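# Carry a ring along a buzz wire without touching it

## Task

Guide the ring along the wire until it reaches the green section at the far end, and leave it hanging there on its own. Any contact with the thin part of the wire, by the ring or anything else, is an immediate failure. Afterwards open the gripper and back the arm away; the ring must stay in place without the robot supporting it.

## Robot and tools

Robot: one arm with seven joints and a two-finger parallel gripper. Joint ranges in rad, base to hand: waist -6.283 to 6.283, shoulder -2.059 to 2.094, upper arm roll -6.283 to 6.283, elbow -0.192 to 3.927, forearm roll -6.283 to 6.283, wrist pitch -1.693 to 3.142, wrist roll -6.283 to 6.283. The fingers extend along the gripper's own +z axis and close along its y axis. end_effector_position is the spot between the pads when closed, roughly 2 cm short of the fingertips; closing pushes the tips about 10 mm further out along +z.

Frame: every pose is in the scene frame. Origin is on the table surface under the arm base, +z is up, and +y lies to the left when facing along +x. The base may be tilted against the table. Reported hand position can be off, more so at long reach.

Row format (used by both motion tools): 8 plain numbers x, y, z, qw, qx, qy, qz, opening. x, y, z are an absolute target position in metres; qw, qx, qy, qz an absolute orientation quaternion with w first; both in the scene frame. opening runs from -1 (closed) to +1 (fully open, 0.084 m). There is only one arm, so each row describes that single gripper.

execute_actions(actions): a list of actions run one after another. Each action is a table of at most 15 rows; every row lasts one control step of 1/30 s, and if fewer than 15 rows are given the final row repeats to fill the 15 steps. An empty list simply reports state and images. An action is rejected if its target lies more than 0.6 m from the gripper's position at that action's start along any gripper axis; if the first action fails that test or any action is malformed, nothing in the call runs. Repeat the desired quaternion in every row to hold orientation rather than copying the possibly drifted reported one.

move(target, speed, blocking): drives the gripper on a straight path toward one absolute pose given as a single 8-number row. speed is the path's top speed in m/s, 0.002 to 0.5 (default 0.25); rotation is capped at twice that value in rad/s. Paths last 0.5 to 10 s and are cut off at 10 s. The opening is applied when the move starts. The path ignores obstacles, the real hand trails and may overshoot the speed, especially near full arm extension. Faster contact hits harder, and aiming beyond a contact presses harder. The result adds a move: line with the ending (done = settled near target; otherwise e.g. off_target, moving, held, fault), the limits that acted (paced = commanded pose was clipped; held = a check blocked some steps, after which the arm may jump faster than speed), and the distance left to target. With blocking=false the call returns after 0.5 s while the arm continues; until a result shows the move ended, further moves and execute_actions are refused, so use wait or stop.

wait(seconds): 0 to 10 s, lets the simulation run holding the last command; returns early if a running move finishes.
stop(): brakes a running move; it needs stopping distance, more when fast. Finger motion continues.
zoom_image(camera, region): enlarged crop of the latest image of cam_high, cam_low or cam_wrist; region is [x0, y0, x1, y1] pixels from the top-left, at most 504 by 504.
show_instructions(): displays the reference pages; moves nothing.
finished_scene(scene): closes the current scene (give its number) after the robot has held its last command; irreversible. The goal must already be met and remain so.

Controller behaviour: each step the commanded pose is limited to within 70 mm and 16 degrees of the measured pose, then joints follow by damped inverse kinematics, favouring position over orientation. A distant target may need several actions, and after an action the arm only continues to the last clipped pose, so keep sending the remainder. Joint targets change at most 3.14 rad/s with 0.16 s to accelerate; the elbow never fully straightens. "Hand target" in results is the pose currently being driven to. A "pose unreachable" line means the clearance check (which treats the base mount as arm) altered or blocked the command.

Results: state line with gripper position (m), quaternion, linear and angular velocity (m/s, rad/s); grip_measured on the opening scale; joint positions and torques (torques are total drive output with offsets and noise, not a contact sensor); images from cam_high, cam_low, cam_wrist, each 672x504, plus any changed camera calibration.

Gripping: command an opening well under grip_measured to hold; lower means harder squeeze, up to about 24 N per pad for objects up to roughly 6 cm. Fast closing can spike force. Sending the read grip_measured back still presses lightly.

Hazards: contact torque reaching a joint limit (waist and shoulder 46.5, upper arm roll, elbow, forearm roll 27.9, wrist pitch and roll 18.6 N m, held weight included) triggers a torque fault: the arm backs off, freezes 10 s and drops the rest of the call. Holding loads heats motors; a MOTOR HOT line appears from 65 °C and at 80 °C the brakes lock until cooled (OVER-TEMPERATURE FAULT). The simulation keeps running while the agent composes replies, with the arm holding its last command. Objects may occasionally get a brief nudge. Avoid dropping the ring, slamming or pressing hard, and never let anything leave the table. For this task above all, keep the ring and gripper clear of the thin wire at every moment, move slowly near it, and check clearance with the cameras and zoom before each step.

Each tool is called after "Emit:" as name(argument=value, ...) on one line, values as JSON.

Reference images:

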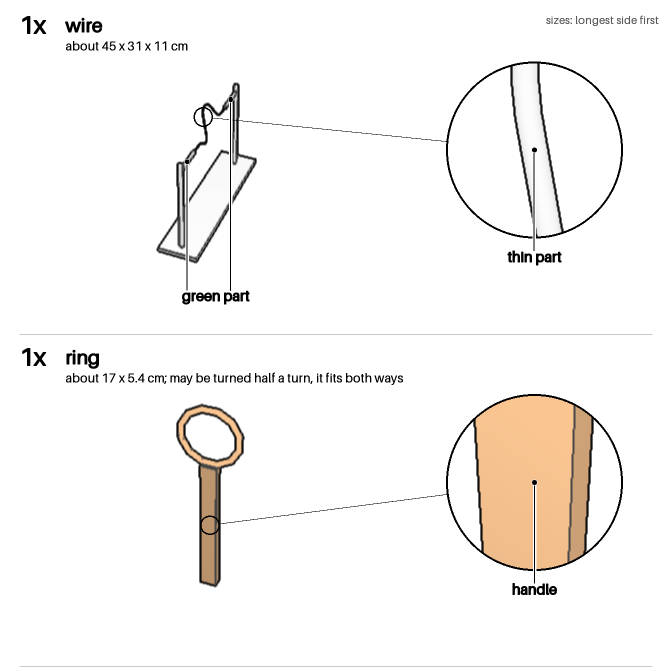

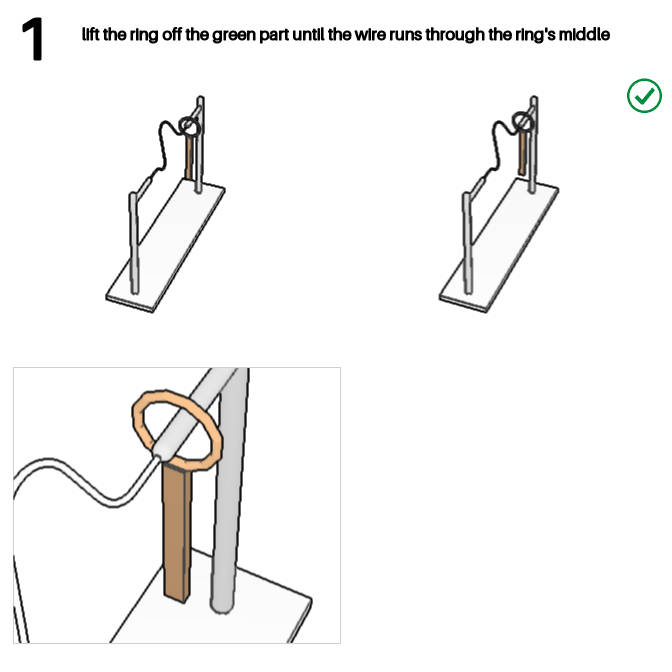

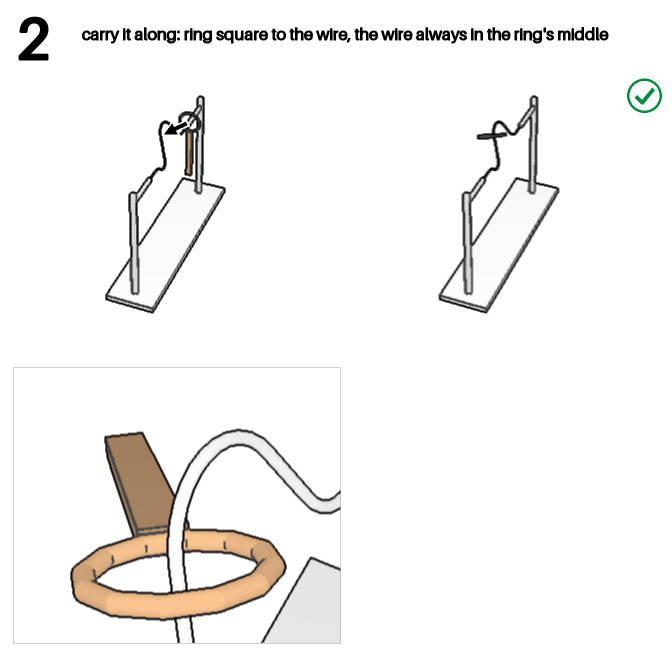

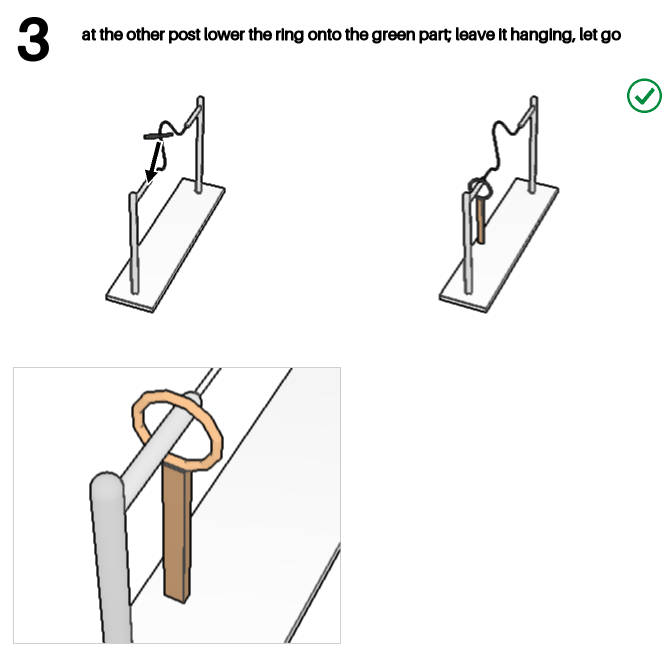

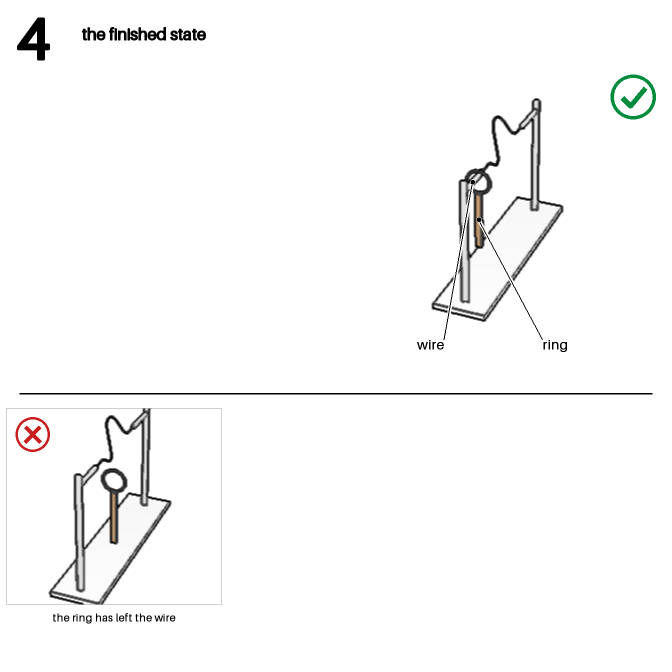

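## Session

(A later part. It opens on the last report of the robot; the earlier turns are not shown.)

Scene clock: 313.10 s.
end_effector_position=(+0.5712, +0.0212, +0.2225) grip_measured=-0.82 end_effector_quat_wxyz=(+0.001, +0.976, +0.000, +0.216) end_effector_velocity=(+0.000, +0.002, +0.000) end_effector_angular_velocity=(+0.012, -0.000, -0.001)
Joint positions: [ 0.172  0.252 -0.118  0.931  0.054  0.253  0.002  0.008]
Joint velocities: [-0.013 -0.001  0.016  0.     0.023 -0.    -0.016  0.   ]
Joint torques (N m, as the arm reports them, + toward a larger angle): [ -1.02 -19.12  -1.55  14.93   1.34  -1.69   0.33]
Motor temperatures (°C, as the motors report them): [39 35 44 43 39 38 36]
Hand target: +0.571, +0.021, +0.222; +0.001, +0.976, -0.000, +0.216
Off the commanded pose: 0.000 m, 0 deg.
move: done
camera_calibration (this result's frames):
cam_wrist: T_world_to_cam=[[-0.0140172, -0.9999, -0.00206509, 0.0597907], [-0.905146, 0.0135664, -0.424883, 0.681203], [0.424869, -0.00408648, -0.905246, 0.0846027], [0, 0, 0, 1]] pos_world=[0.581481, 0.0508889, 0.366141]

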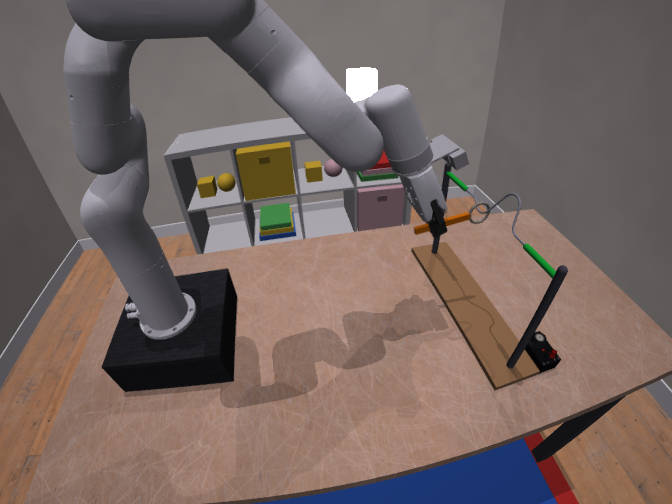

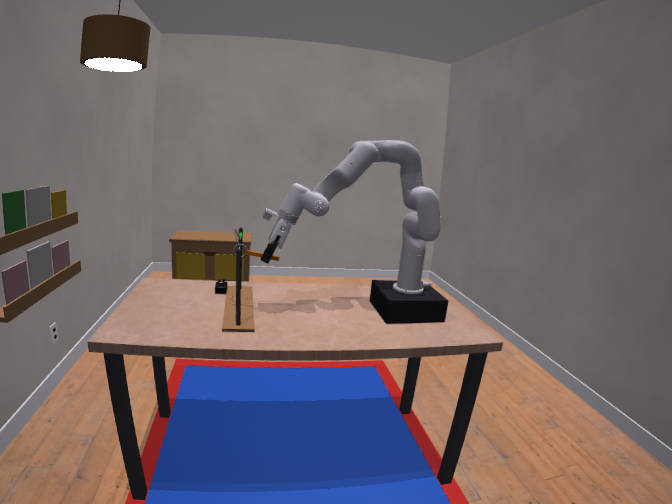

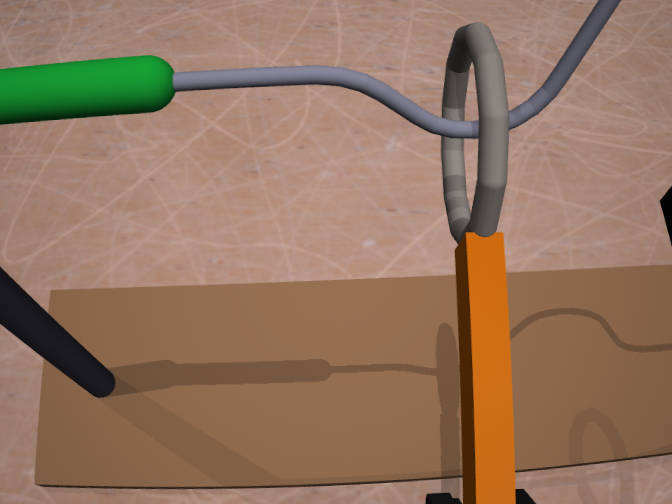

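Emit:
move(target=[0.5722,0.0418,0.2248,-0.1133,0.9668,-0.0808,0.2142,-1], speed=0.04)

Emit:
move(target=[0.5756,0.0609,0.2327,-0.2244,0.9385,-0.1600,0.2079,-1], speed=0.05)

Scene clock: 323.50 s.
end_effector_position=(+0.5721, +0.0414, +0.2248) grip_measured=-0.82 end_effector_quat_wxyz=(-0.112, +0.967, -0.081, +0.214) end_effector_velocity=(-0.000, +0.003, -0.000) end_effector_angular_velocity=(+0.014, -0.000, +0.001)
Joint positions: [-0.04   0.254  0.126  0.947  0.514  0.273 -0.238  0.008]
Joint velocities: [-0.012  0.001  0.017 -0.     0.028  0.001 -0.02  -0.   ]
Joint torques (N m, as the arm reports them, + toward a larger angle): [ -1.19 -18.83  -1.32  14.89   0.56  -1.18   0.31]
Motor temperatures (°C, as the motors report them): [39 35 44 43 39 38 36]
Hand target: +0.572, +0.042, +0.225; -0.113, +0.967, -0.081, +0.214
Off the commanded pose: 0.000 m, 0 deg.
move: done
camera_calibration (this result's frames):
cam_wrist: T_world_to_cam=[[-0.121564, -0.959183, -0.255324, 0.196777], [-0.892562, 0.218168, -0.394634, 0.660265], [0.43423, 0.179919, -0.882652, 0.0683392], [0, 0, 0, 1]] pos_world=[0.583574, 0.0324011, 0.371125]

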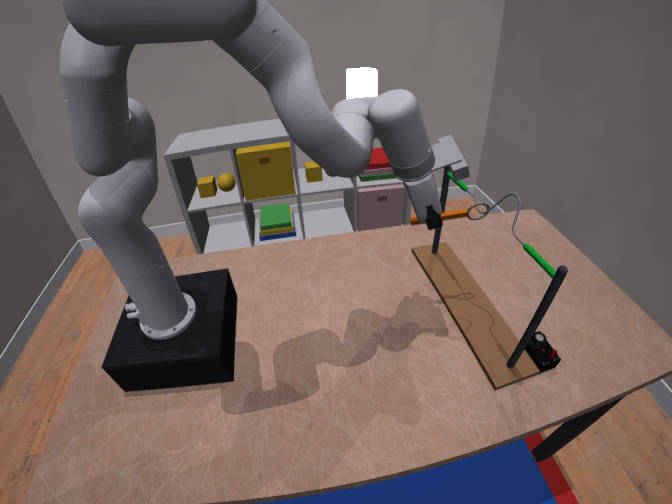

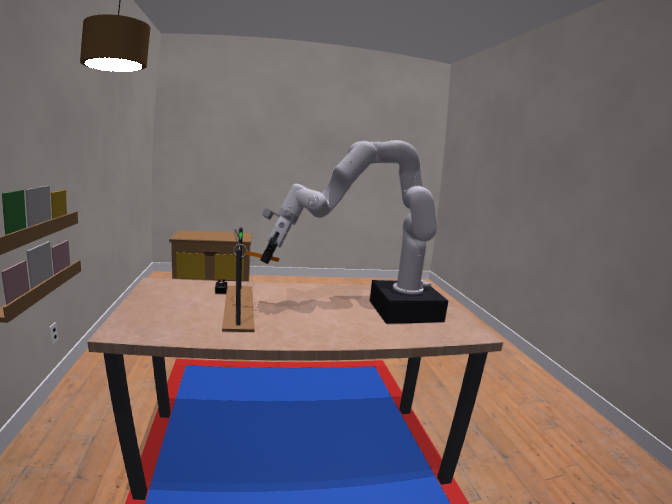

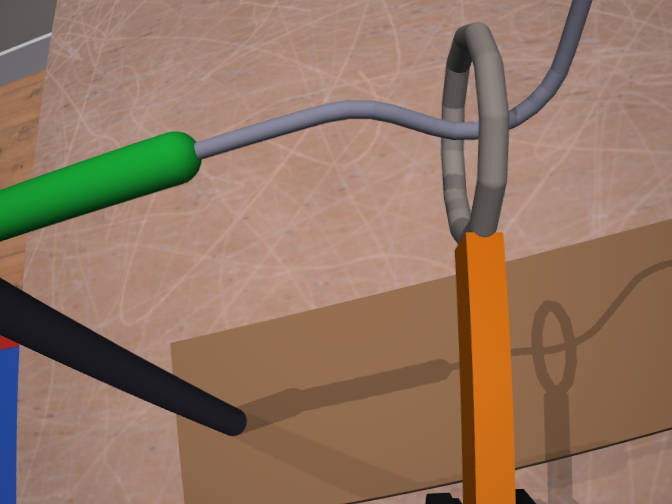

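Scene clock: 326.57 s.
end_effector_position=(+0.5754, +0.0606, +0.2325) grip_measured=-0.82 end_effector_quat_wxyz=(-0.223, +0.939, -0.160, +0.208) end_effector_velocity=(+0.001, +0.001, +0.001) end_effector_angular_velocity=(+0.012, -0.003, -0.004)
Joint positions: [-0.192  0.264  0.284  0.982  0.929  0.339 -0.438  0.008]
Joint velocities: [-0.006  0.001  0.007  0.002  0.022  0.003 -0.012 -0.   ]
Joint torques (N m, as the arm reports them, + toward a larger angle): [ -1.19 -19.52  -0.52  14.84   1.33  -0.66   0.57]
Motor temperatures (°C, as the motors report them): [39 35 44 43 39 38 36]
Hand target: +0.575, +0.061, +0.233; -0.224, +0.939, -0.160, +0.208
Off the commanded pose: 0.000 m, 0 deg.
move: done
camera_calibration (this result's frames):
cam_wrist: T_world_to_cam=[[-0.220449, -0.843982, -0.488975, 0.321867], [-0.858411, 0.405921, -0.313622, 0.612239], [0.463176, 0.350604, -0.813968, 0.0273103], [0, 0, 0, 1]] pos_world=[0.583858, 0.0135542, 0.371626]

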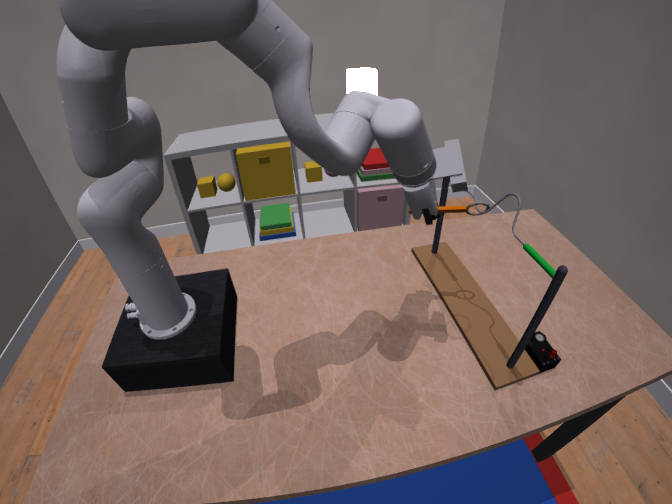

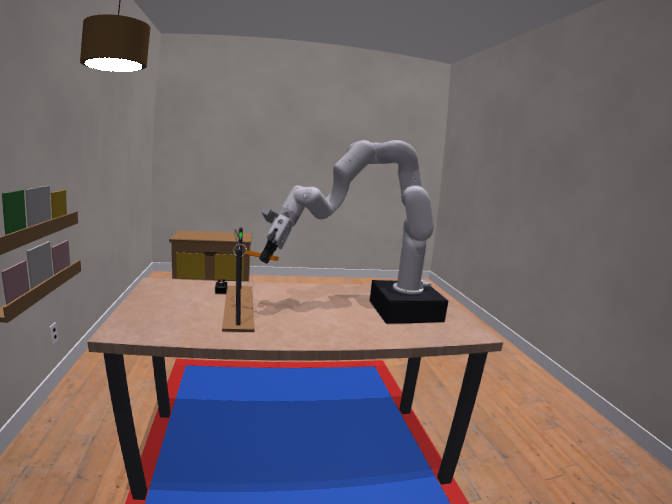

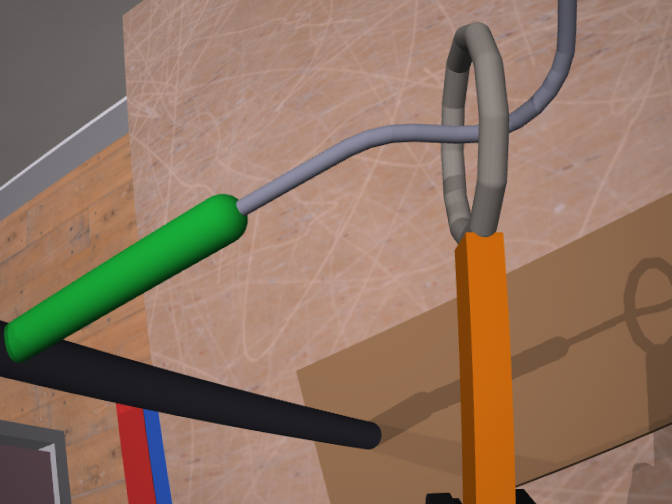

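Emit:
move(target=[0.5802,0.0779,0.2437,-0.2244,0.9385,-0.1600,0.2079,-1], speed=0.03)

Emit:
move(target=[0.579,0.0697,0.2408,-0.1133,0.9668,-0.0808,0.2142,-1], speed=0.05)

Scene clock: 329.23 s.
end_effector_position=(+0.5800, +0.0777, +0.2436) grip_measured=-0.82 end_effector_quat_wxyz=(-0.225, +0.938, -0.160, +0.208) end_effector_velocity=(+0.000, +0.001, +0.000) end_effector_angular_velocity=(+0.000, +0.003, -0.004)
Joint positions: [-0.156  0.255  0.279  0.996  0.884  0.338 -0.36   0.008]
Joint velocities: [ 0.004  0.    -0.003  0.001 -0.008  0.     0.013 -0.   ]
Joint torques (N m, as the arm reports them, + toward a larger angle): [ -1.43 -19.17  -0.02  15.02   0.9   -0.81   0.27]
Motor temperatures (°C, as the motors report them): [39 35 44 43 39 38 36]
Hand target: +0.580, +0.078, +0.244; -0.225, +0.938, -0.160, +0.208
Off the commanded pose: 0.000 m, 0 deg.
move: done
camera_calibration (this result's frames):
cam_wrist: T_world_to_cam=[[-0.219955, -0.842944, -0.490985, 0.342838], [-0.858128, 0.40656, -0.313568, 0.612503], [0.463935, 0.352357, -0.812779, 0.0272962], [0, 0, 0, 1]] pos_world=[0.588351, 0.0303564, 0.382575]

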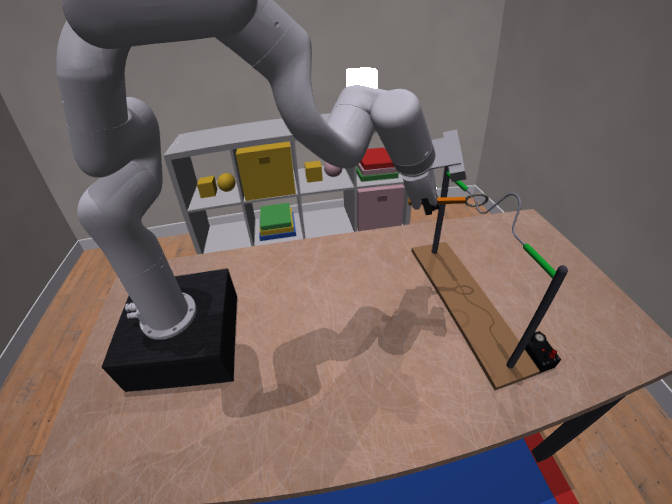

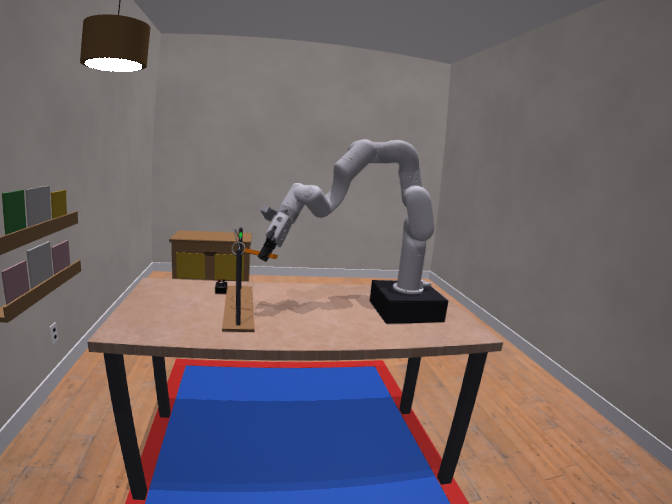

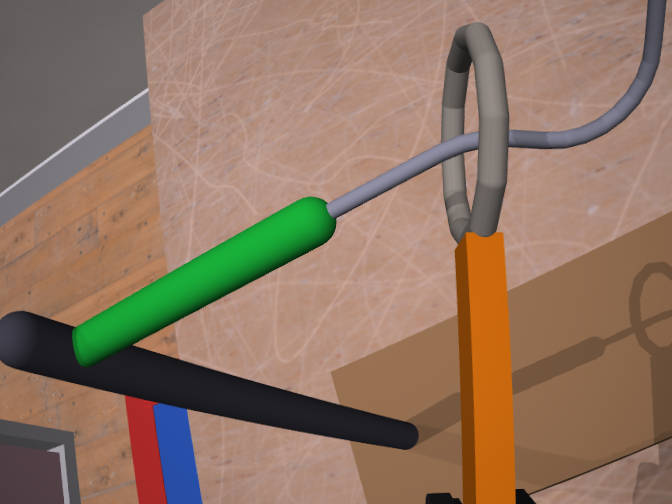

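Scene clock: 332.30 s.
end_effector_position=(+0.5791, +0.0700, +0.2409) grip_measured=-0.82 end_effector_quat_wxyz=(-0.114, +0.967, -0.081, +0.214) end_effector_velocity=(-0.000, -0.001, -0.001) end_effector_angular_velocity=(-0.013, +0.002, +0.004)
Joint positions: [ 0.017  0.243  0.112  0.978  0.427  0.297 -0.107  0.008]
Joint velocities: [ 0.011  0.    -0.012 -0.    -0.028  0.     0.019  0.   ]
Joint torques (N m, as the arm reports them, + toward a larger angle): [ -0.92 -19.39  -0.63  15.09   0.97  -1.44   0.28]
Motor temperatures (°C, as the motors report them): [39 35 44 43 39 38 36]
Hand target: +0.579, +0.070, +0.241; -0.114, +0.967, -0.081, +0.214
Off the commanded pose: 0.000 m, 0 deg.
move: done
camera_calibration (this result's frames):
cam_wrist: T_world_to_cam=[[-0.120571, -0.958088, -0.259864, 0.229637], [-0.892249, 0.219338, -0.394693, 0.666412], [0.435149, 0.184275, -0.881299, 0.0732547], [0, 0, 0, 1]] pos_world=[0.590417, 0.0603438, 0.387262]

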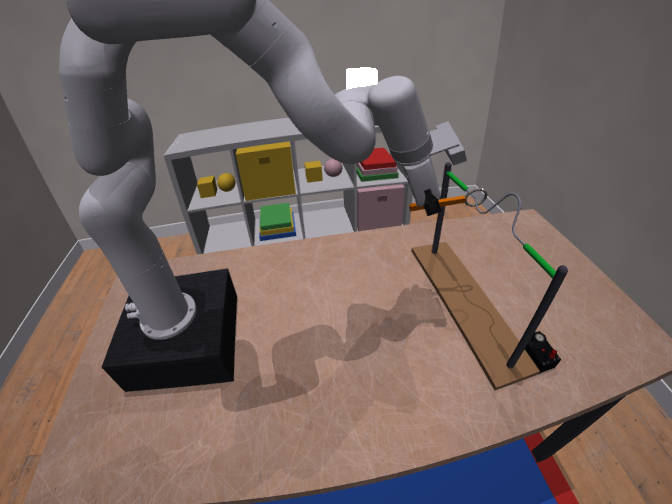

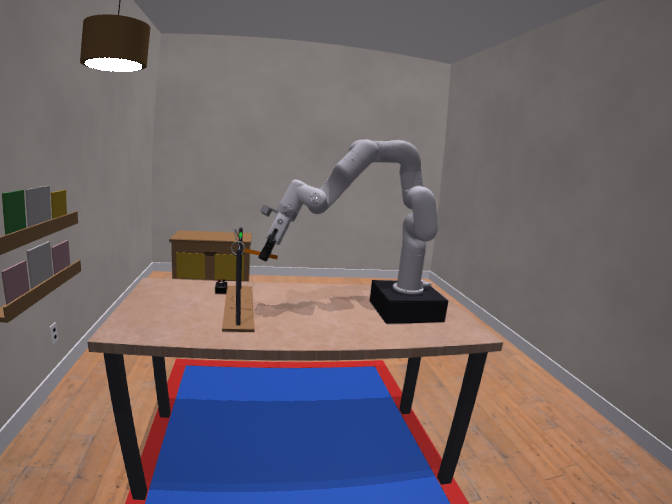

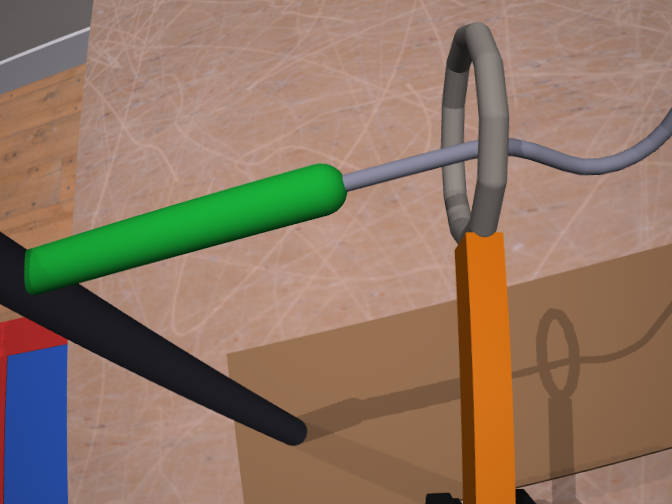

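Emit:
move(target=[0.577,0.062,0.236,0,0.9763,0,0.2163,-1], speed=0.035)

Emit:
zoom_image(camera="cam_low", region=[215, 215, 275, 260])

Scene clock: 340.10 s.
end_effector_position=(+0.5770, +0.0624, +0.2360) grip_measured=-0.82 end_effector_quat_wxyz=(-0.001, +0.976, -0.000, +0.216) end_effector_velocity=(-0.000, -0.002, -0.001) end_effector_angular_velocity=(-0.014, +0.000, +0.003)
Joint positions: [ 0.23   0.248 -0.108  0.975 -0.043  0.303  0.157  0.008]
Joint velocities: [ 0.011  0.001 -0.013 -0.    -0.025  0.002  0.015  0.   ]
Joint torques (N m, as the arm reports them, + toward a larger angle): [ -1.41 -19.24  -1.49  15.33   1.13  -1.55   0.48]
Motor temperatures (°C, as the motors report them): [39 36 44 43 39 38 36]
Hand target: +0.577, +0.062, +0.236; -0.001, +0.976, +0.000, +0.216
Off the commanded pose: 0.000 m, 0 deg.
move: done
camera_calibration (this result's frames):
cam_wrist: T_world_to_cam=[[-0.0130125, -0.999893, -0.00662113, 0.101585], [-0.905253, 0.0145927, -0.424621, 0.691636], [0.424673, 0.000468395, -0.905347, 0.0943831], [0, 0, 0, 1]] pos_world=[0.587345, 0.0914367, 0.379805]

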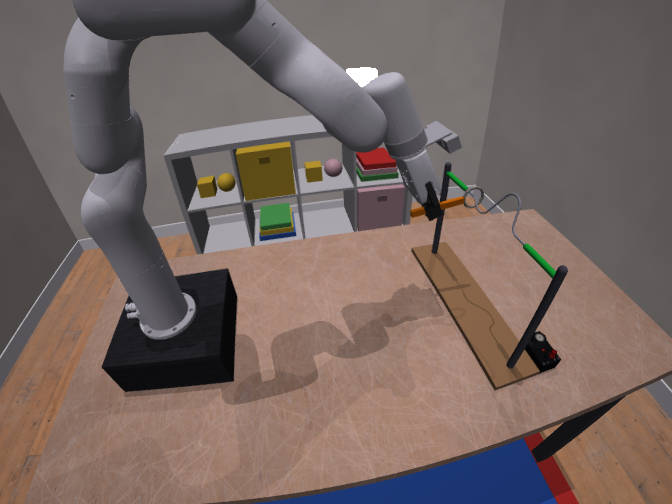

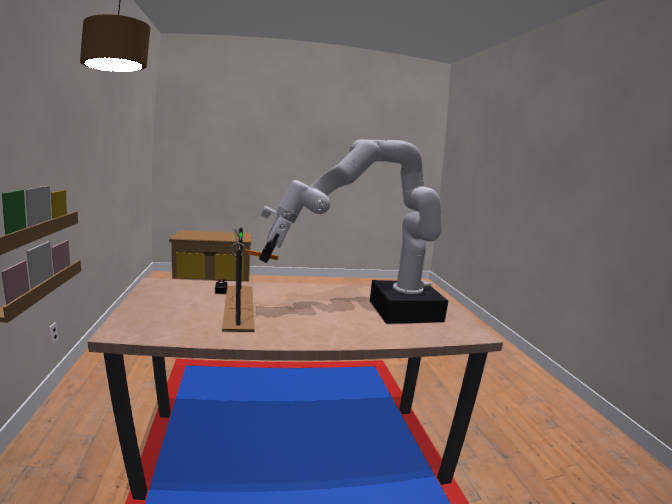

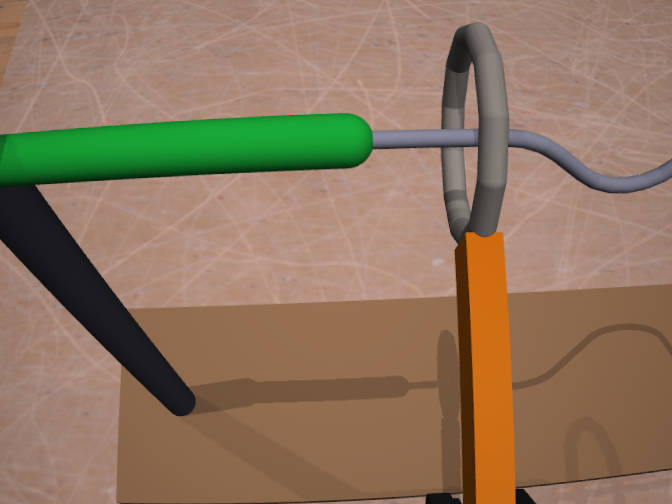

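Region (215, 215, 275, 260) of cam_low's 672x504 image, scaled by 8.400, with more detail than that image has; it fills the top 378 rows of this view, and the rest is white.

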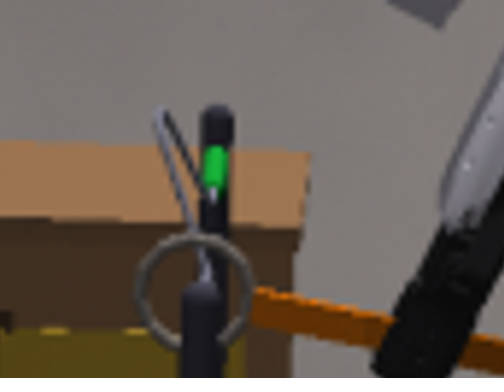

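Emit:
execute_actions(actions=[])

Scene clock: 346.47 s.
end_effector_position=(+0.5770, +0.0623, +0.2360) grip_measured=-0.82 end_effector_quat_wxyz=(-0.001, +0.976, +0.000, +0.216) end_effector_velocity=(+0.000, +0.000, +0.000) end_effector_angular_velocity=(-0.001, -0.001, +0.002)
Joint positions: [ 0.231  0.248 -0.109  0.975 -0.045  0.303  0.159  0.008]
Joint velocities: [-0.     0.     0.001  0.    -0.001 -0.001 -0.001 -0.   ]
Joint torques (N m, as the arm reports them, + toward a larger angle): [ -0.76 -19.9   -1.55  15.54   1.44  -1.58   0.52]
Motor temperatures (°C, as the motors report them): [39 36 44 43 39 38 36]
Hand target: +0.577, +0.062, +0.236; -0.001, +0.976, +0.000, +0.216
Off the commanded pose: 0.000 m, 0 deg.
camera_calibration (this result's frames):
cam_wrist: T_world_to_cam=[[-0.0127886, -0.999903, -0.00547517, 0.101119], [-0.905244, 0.0139032, -0.424665, 0.691676], [0.424701, -0.000474504, -0.905334, 0.0944111], [0, 0, 0, 1]] pos_world=[0.587332, 0.0915378, 0.379758]

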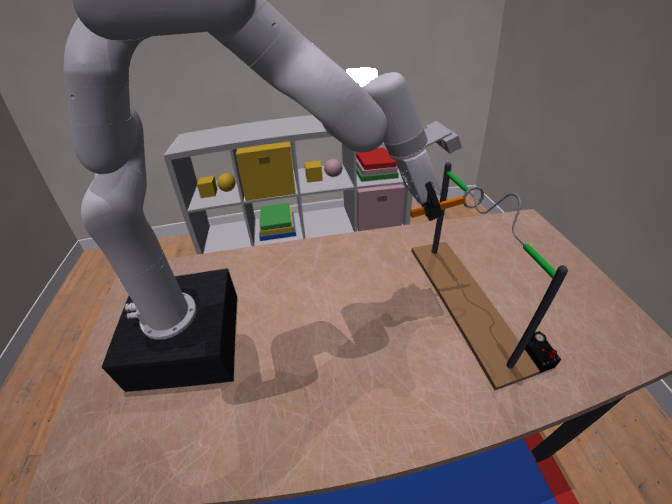

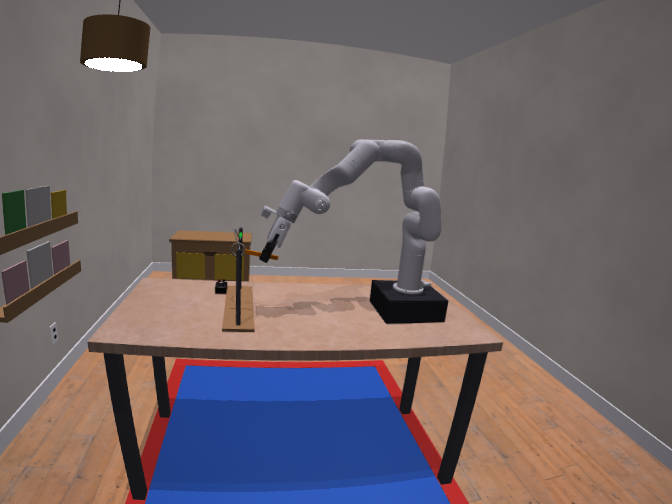

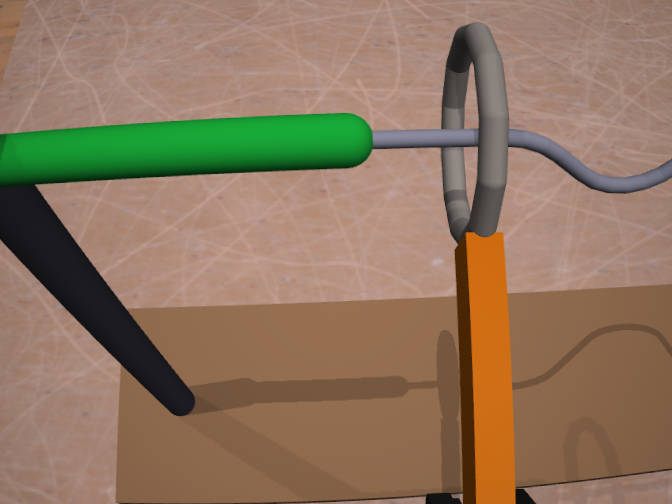

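Emit:
move(target=[0.577,0.118,0.235,0,0.9763,0,0.2163,-1], speed=0.03)

Scene clock: 350.13 s.
end_effector_position=(+0.5767, +0.1179, +0.2350) grip_measured=-0.82 end_effector_quat_wxyz=(-0.000, +0.976, -0.000, +0.216) end_effector_velocity=(+0.001, -0.000, +0.000) end_effector_angular_velocity=(-0.003, -0.001, -0.003)
Joint positions: [ 0.357  0.275 -0.138  1.015 -0.139  0.326  0.342  0.008]
Joint velocities: [ 0.004  0.001 -0.004  0.003 -0.008  0.002  0.009  0.   ]
Joint torques (N m, as the arm reports them, + toward a larger angle): [ -0.87 -19.78  -1.52  15.31   1.55  -1.51   0.51]
Motor temperatures (°C, as the motors report them): [39 36 44 43 39 38 36]
Hand target: +0.577, +0.118, +0.235; -0.000, +0.976, +0.000, +0.216
Off the commanded pose: 0.000 m, 0 deg.
move: done
camera_calibration (this result's frames):
cam_wrist: T_world_to_cam=[[-0.0134387, -0.999897, -0.00505679, 0.156923], [-0.905398, 0.0143146, -0.424323, 0.690174], [0.424351, -0.00112396, -0.905497, 0.093984], [0, 0, 0, 1]] pos_world=[0.587109, 0.147133, 0.378752]

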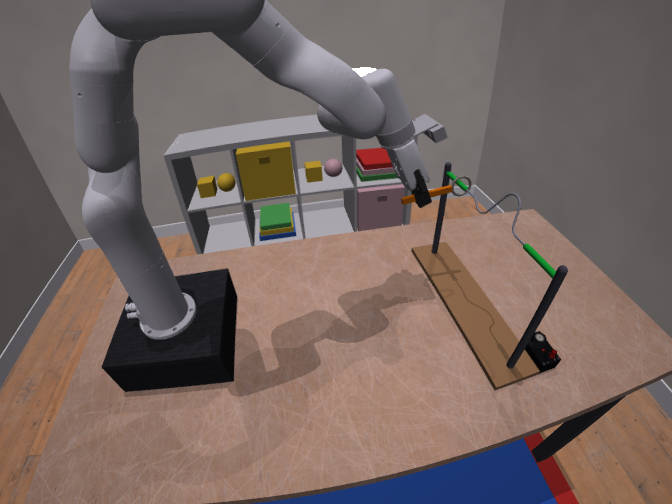

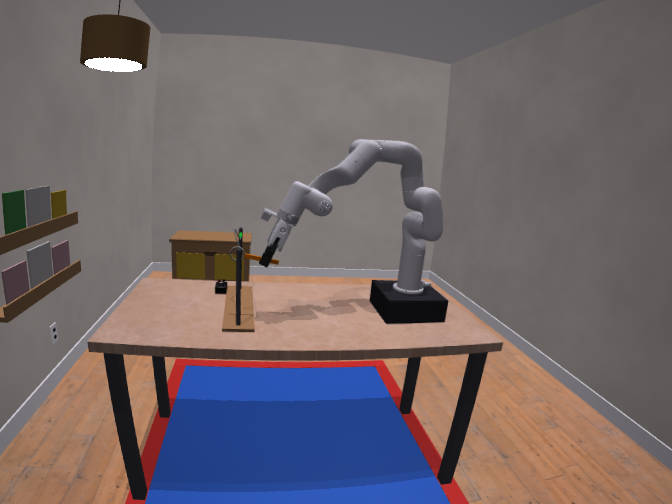

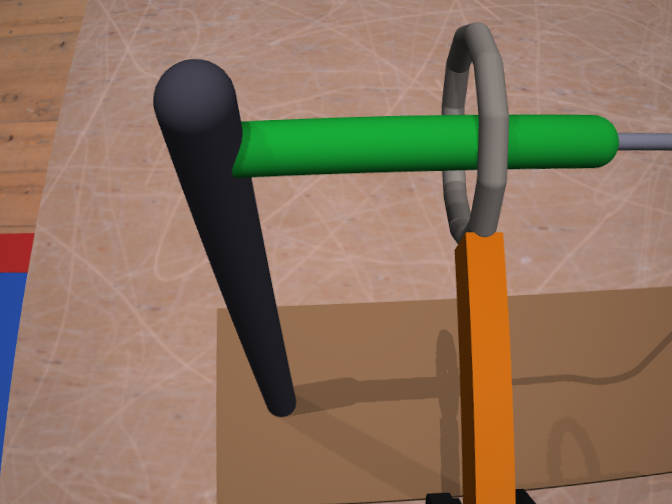

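Emit:
move(target=[0.588,0.13,0.2076,0,0.9335,0,0.3584,-1], speed=0.025)

Emit:
move(target=[0.6012,0.13,0.188,0,0.8829,0,0.4695,-1], speed=0.025)

Scene clock: 360.27 s.
end_effector_position=(+0.5877, +0.1303, +0.2074) grip_measured=-0.82 end_effector_quat_wxyz=(-0.001, +0.934, +0.000, +0.357) end_effector_velocity=(+0.001, -0.001, +0.000) end_effector_angular_velocity=(+0.001, -0.012, -0.004)
Joint positions: [ 0.84   0.456 -0.665  0.868 -0.353 -0.222  0.69   0.008]
Joint velocities: [ 0.021  0.011 -0.023 -0.004  0.011 -0.019  0.003 -0.   ]
Joint torques (N m, as the arm reports them, + toward a larger angle): [ -1.4  -17.75  -4.68  12.95   1.59  -1.44   0.49]
Motor temperatures (°C, as the motors report them): [39 36 44 43 39 39 36]
Hand target: +0.588, +0.130, +0.207; -0.001, +0.934, +0.000, +0.358
Off the commanded pose: 0.000 m, 0 deg.
move: done
camera_calibration (this result's frames):
cam_wrist: T_world_to_cam=[[-0.0107941, -0.999899, -0.00929375, 0.16872], [-0.742649, 0.0142401, -0.66953, 0.643435], [0.669594, -0.000324964, -0.742727, -0.113662], [0, 0, 0, 1]] pos_world=[0.555774, 0.159503, 0.347947]

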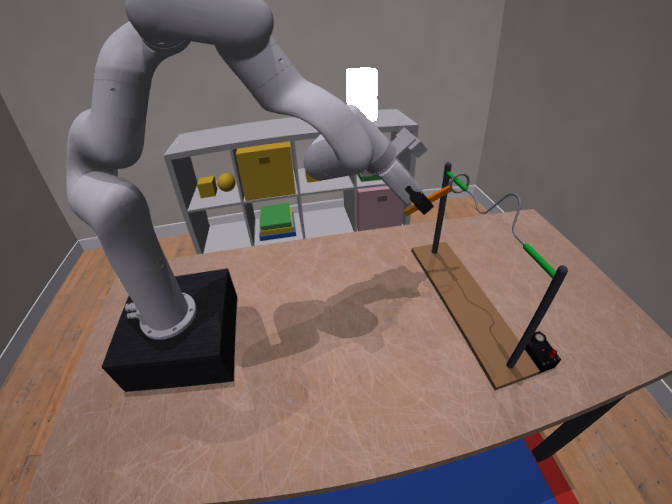

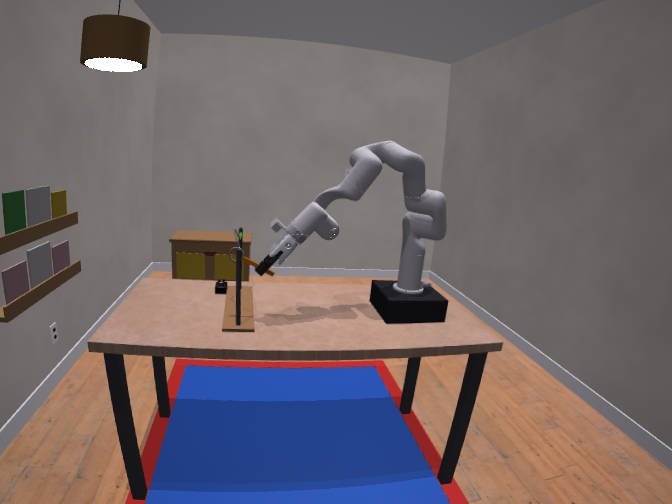

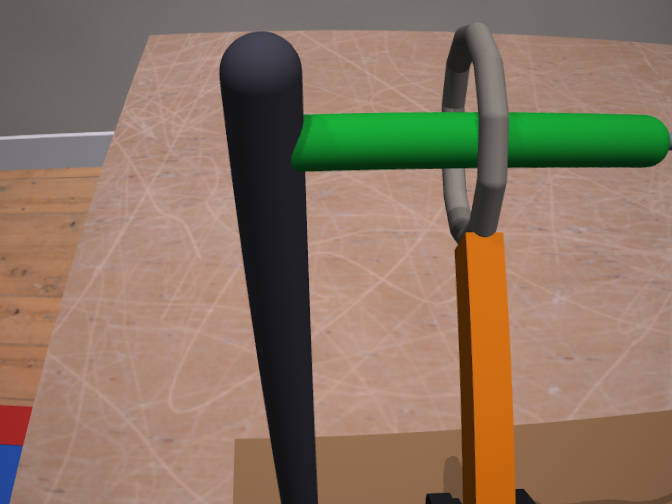

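Scene clock: 365.43 s.
end_effector_position=(+0.6010, +0.1301, +0.1878) grip_measured=-0.82 end_effector_quat_wxyz=(-0.000, +0.883, +0.000, +0.469) end_effector_velocity=(+0.001, +0.001, +0.001) end_effector_angular_velocity=(+0.002, -0.012, +0.000)
Joint positions: [ 1.022  0.775 -0.825  0.841 -0.089 -0.637  0.71   0.008]
Joint velocities: [ 0.002  0.011 -0.001  0.003  0.011 -0.013  0.001  0.   ]
Joint torques (N m, as the arm reports them, + toward a larger angle): [ -1.49 -17.52  -7.96   8.89   2.14  -1.43   0.6 ]
Motor temperatures (°C, as the motors report them): [39 36 45 42 39 39 36]
Hand target: +0.601, +0.130, +0.188; -0.000, +0.883, +0.000, +0.469
Off the commanded pose: 0.000 m, 0 deg.
move: done
camera_calibration (this result's frames):
cam_wrist: T_world_to_cam=[[-0.00895249, -0.999902, -0.010729, 0.167646], [-0.558104, 0.0138991, -0.829655, 0.559324], [0.829723, -0.0014396, -0.558174, -0.267838], [0, 0, 0, 1]] pos_world=[0.535893, 0.15947, 0.316344]

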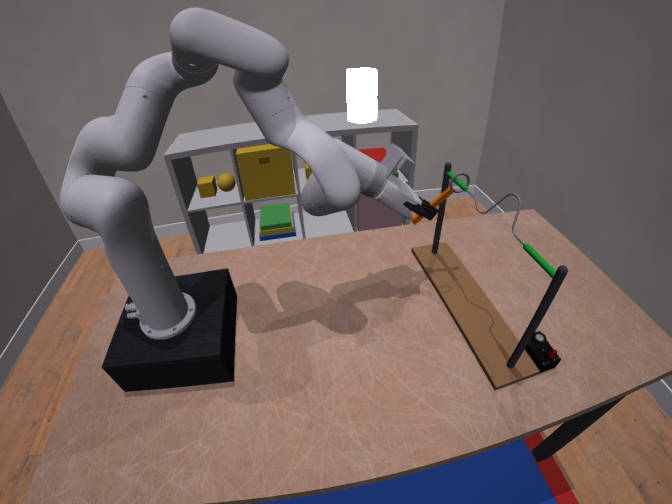

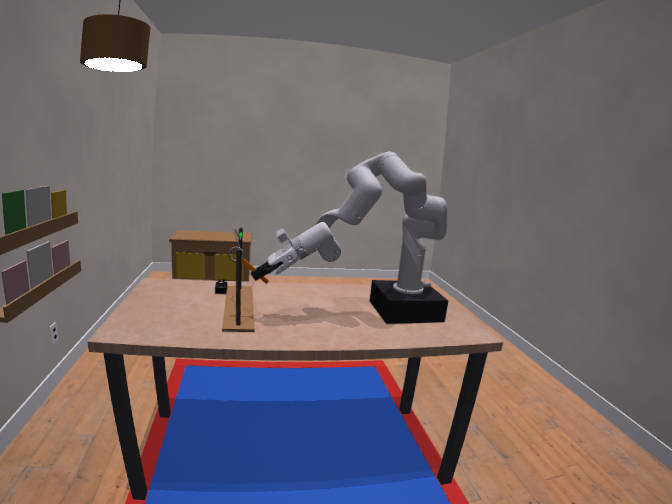

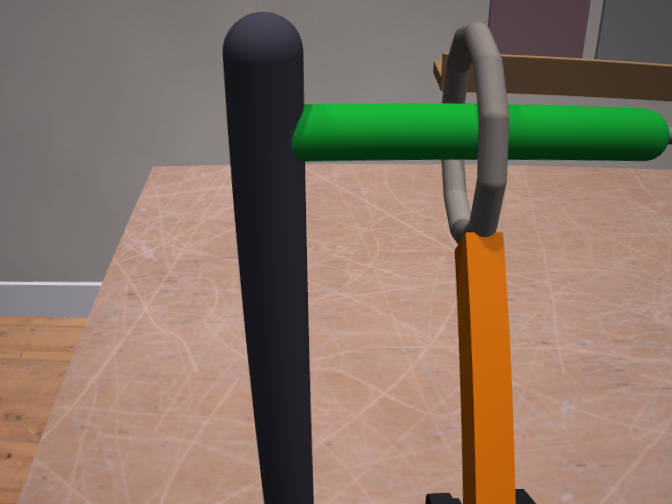

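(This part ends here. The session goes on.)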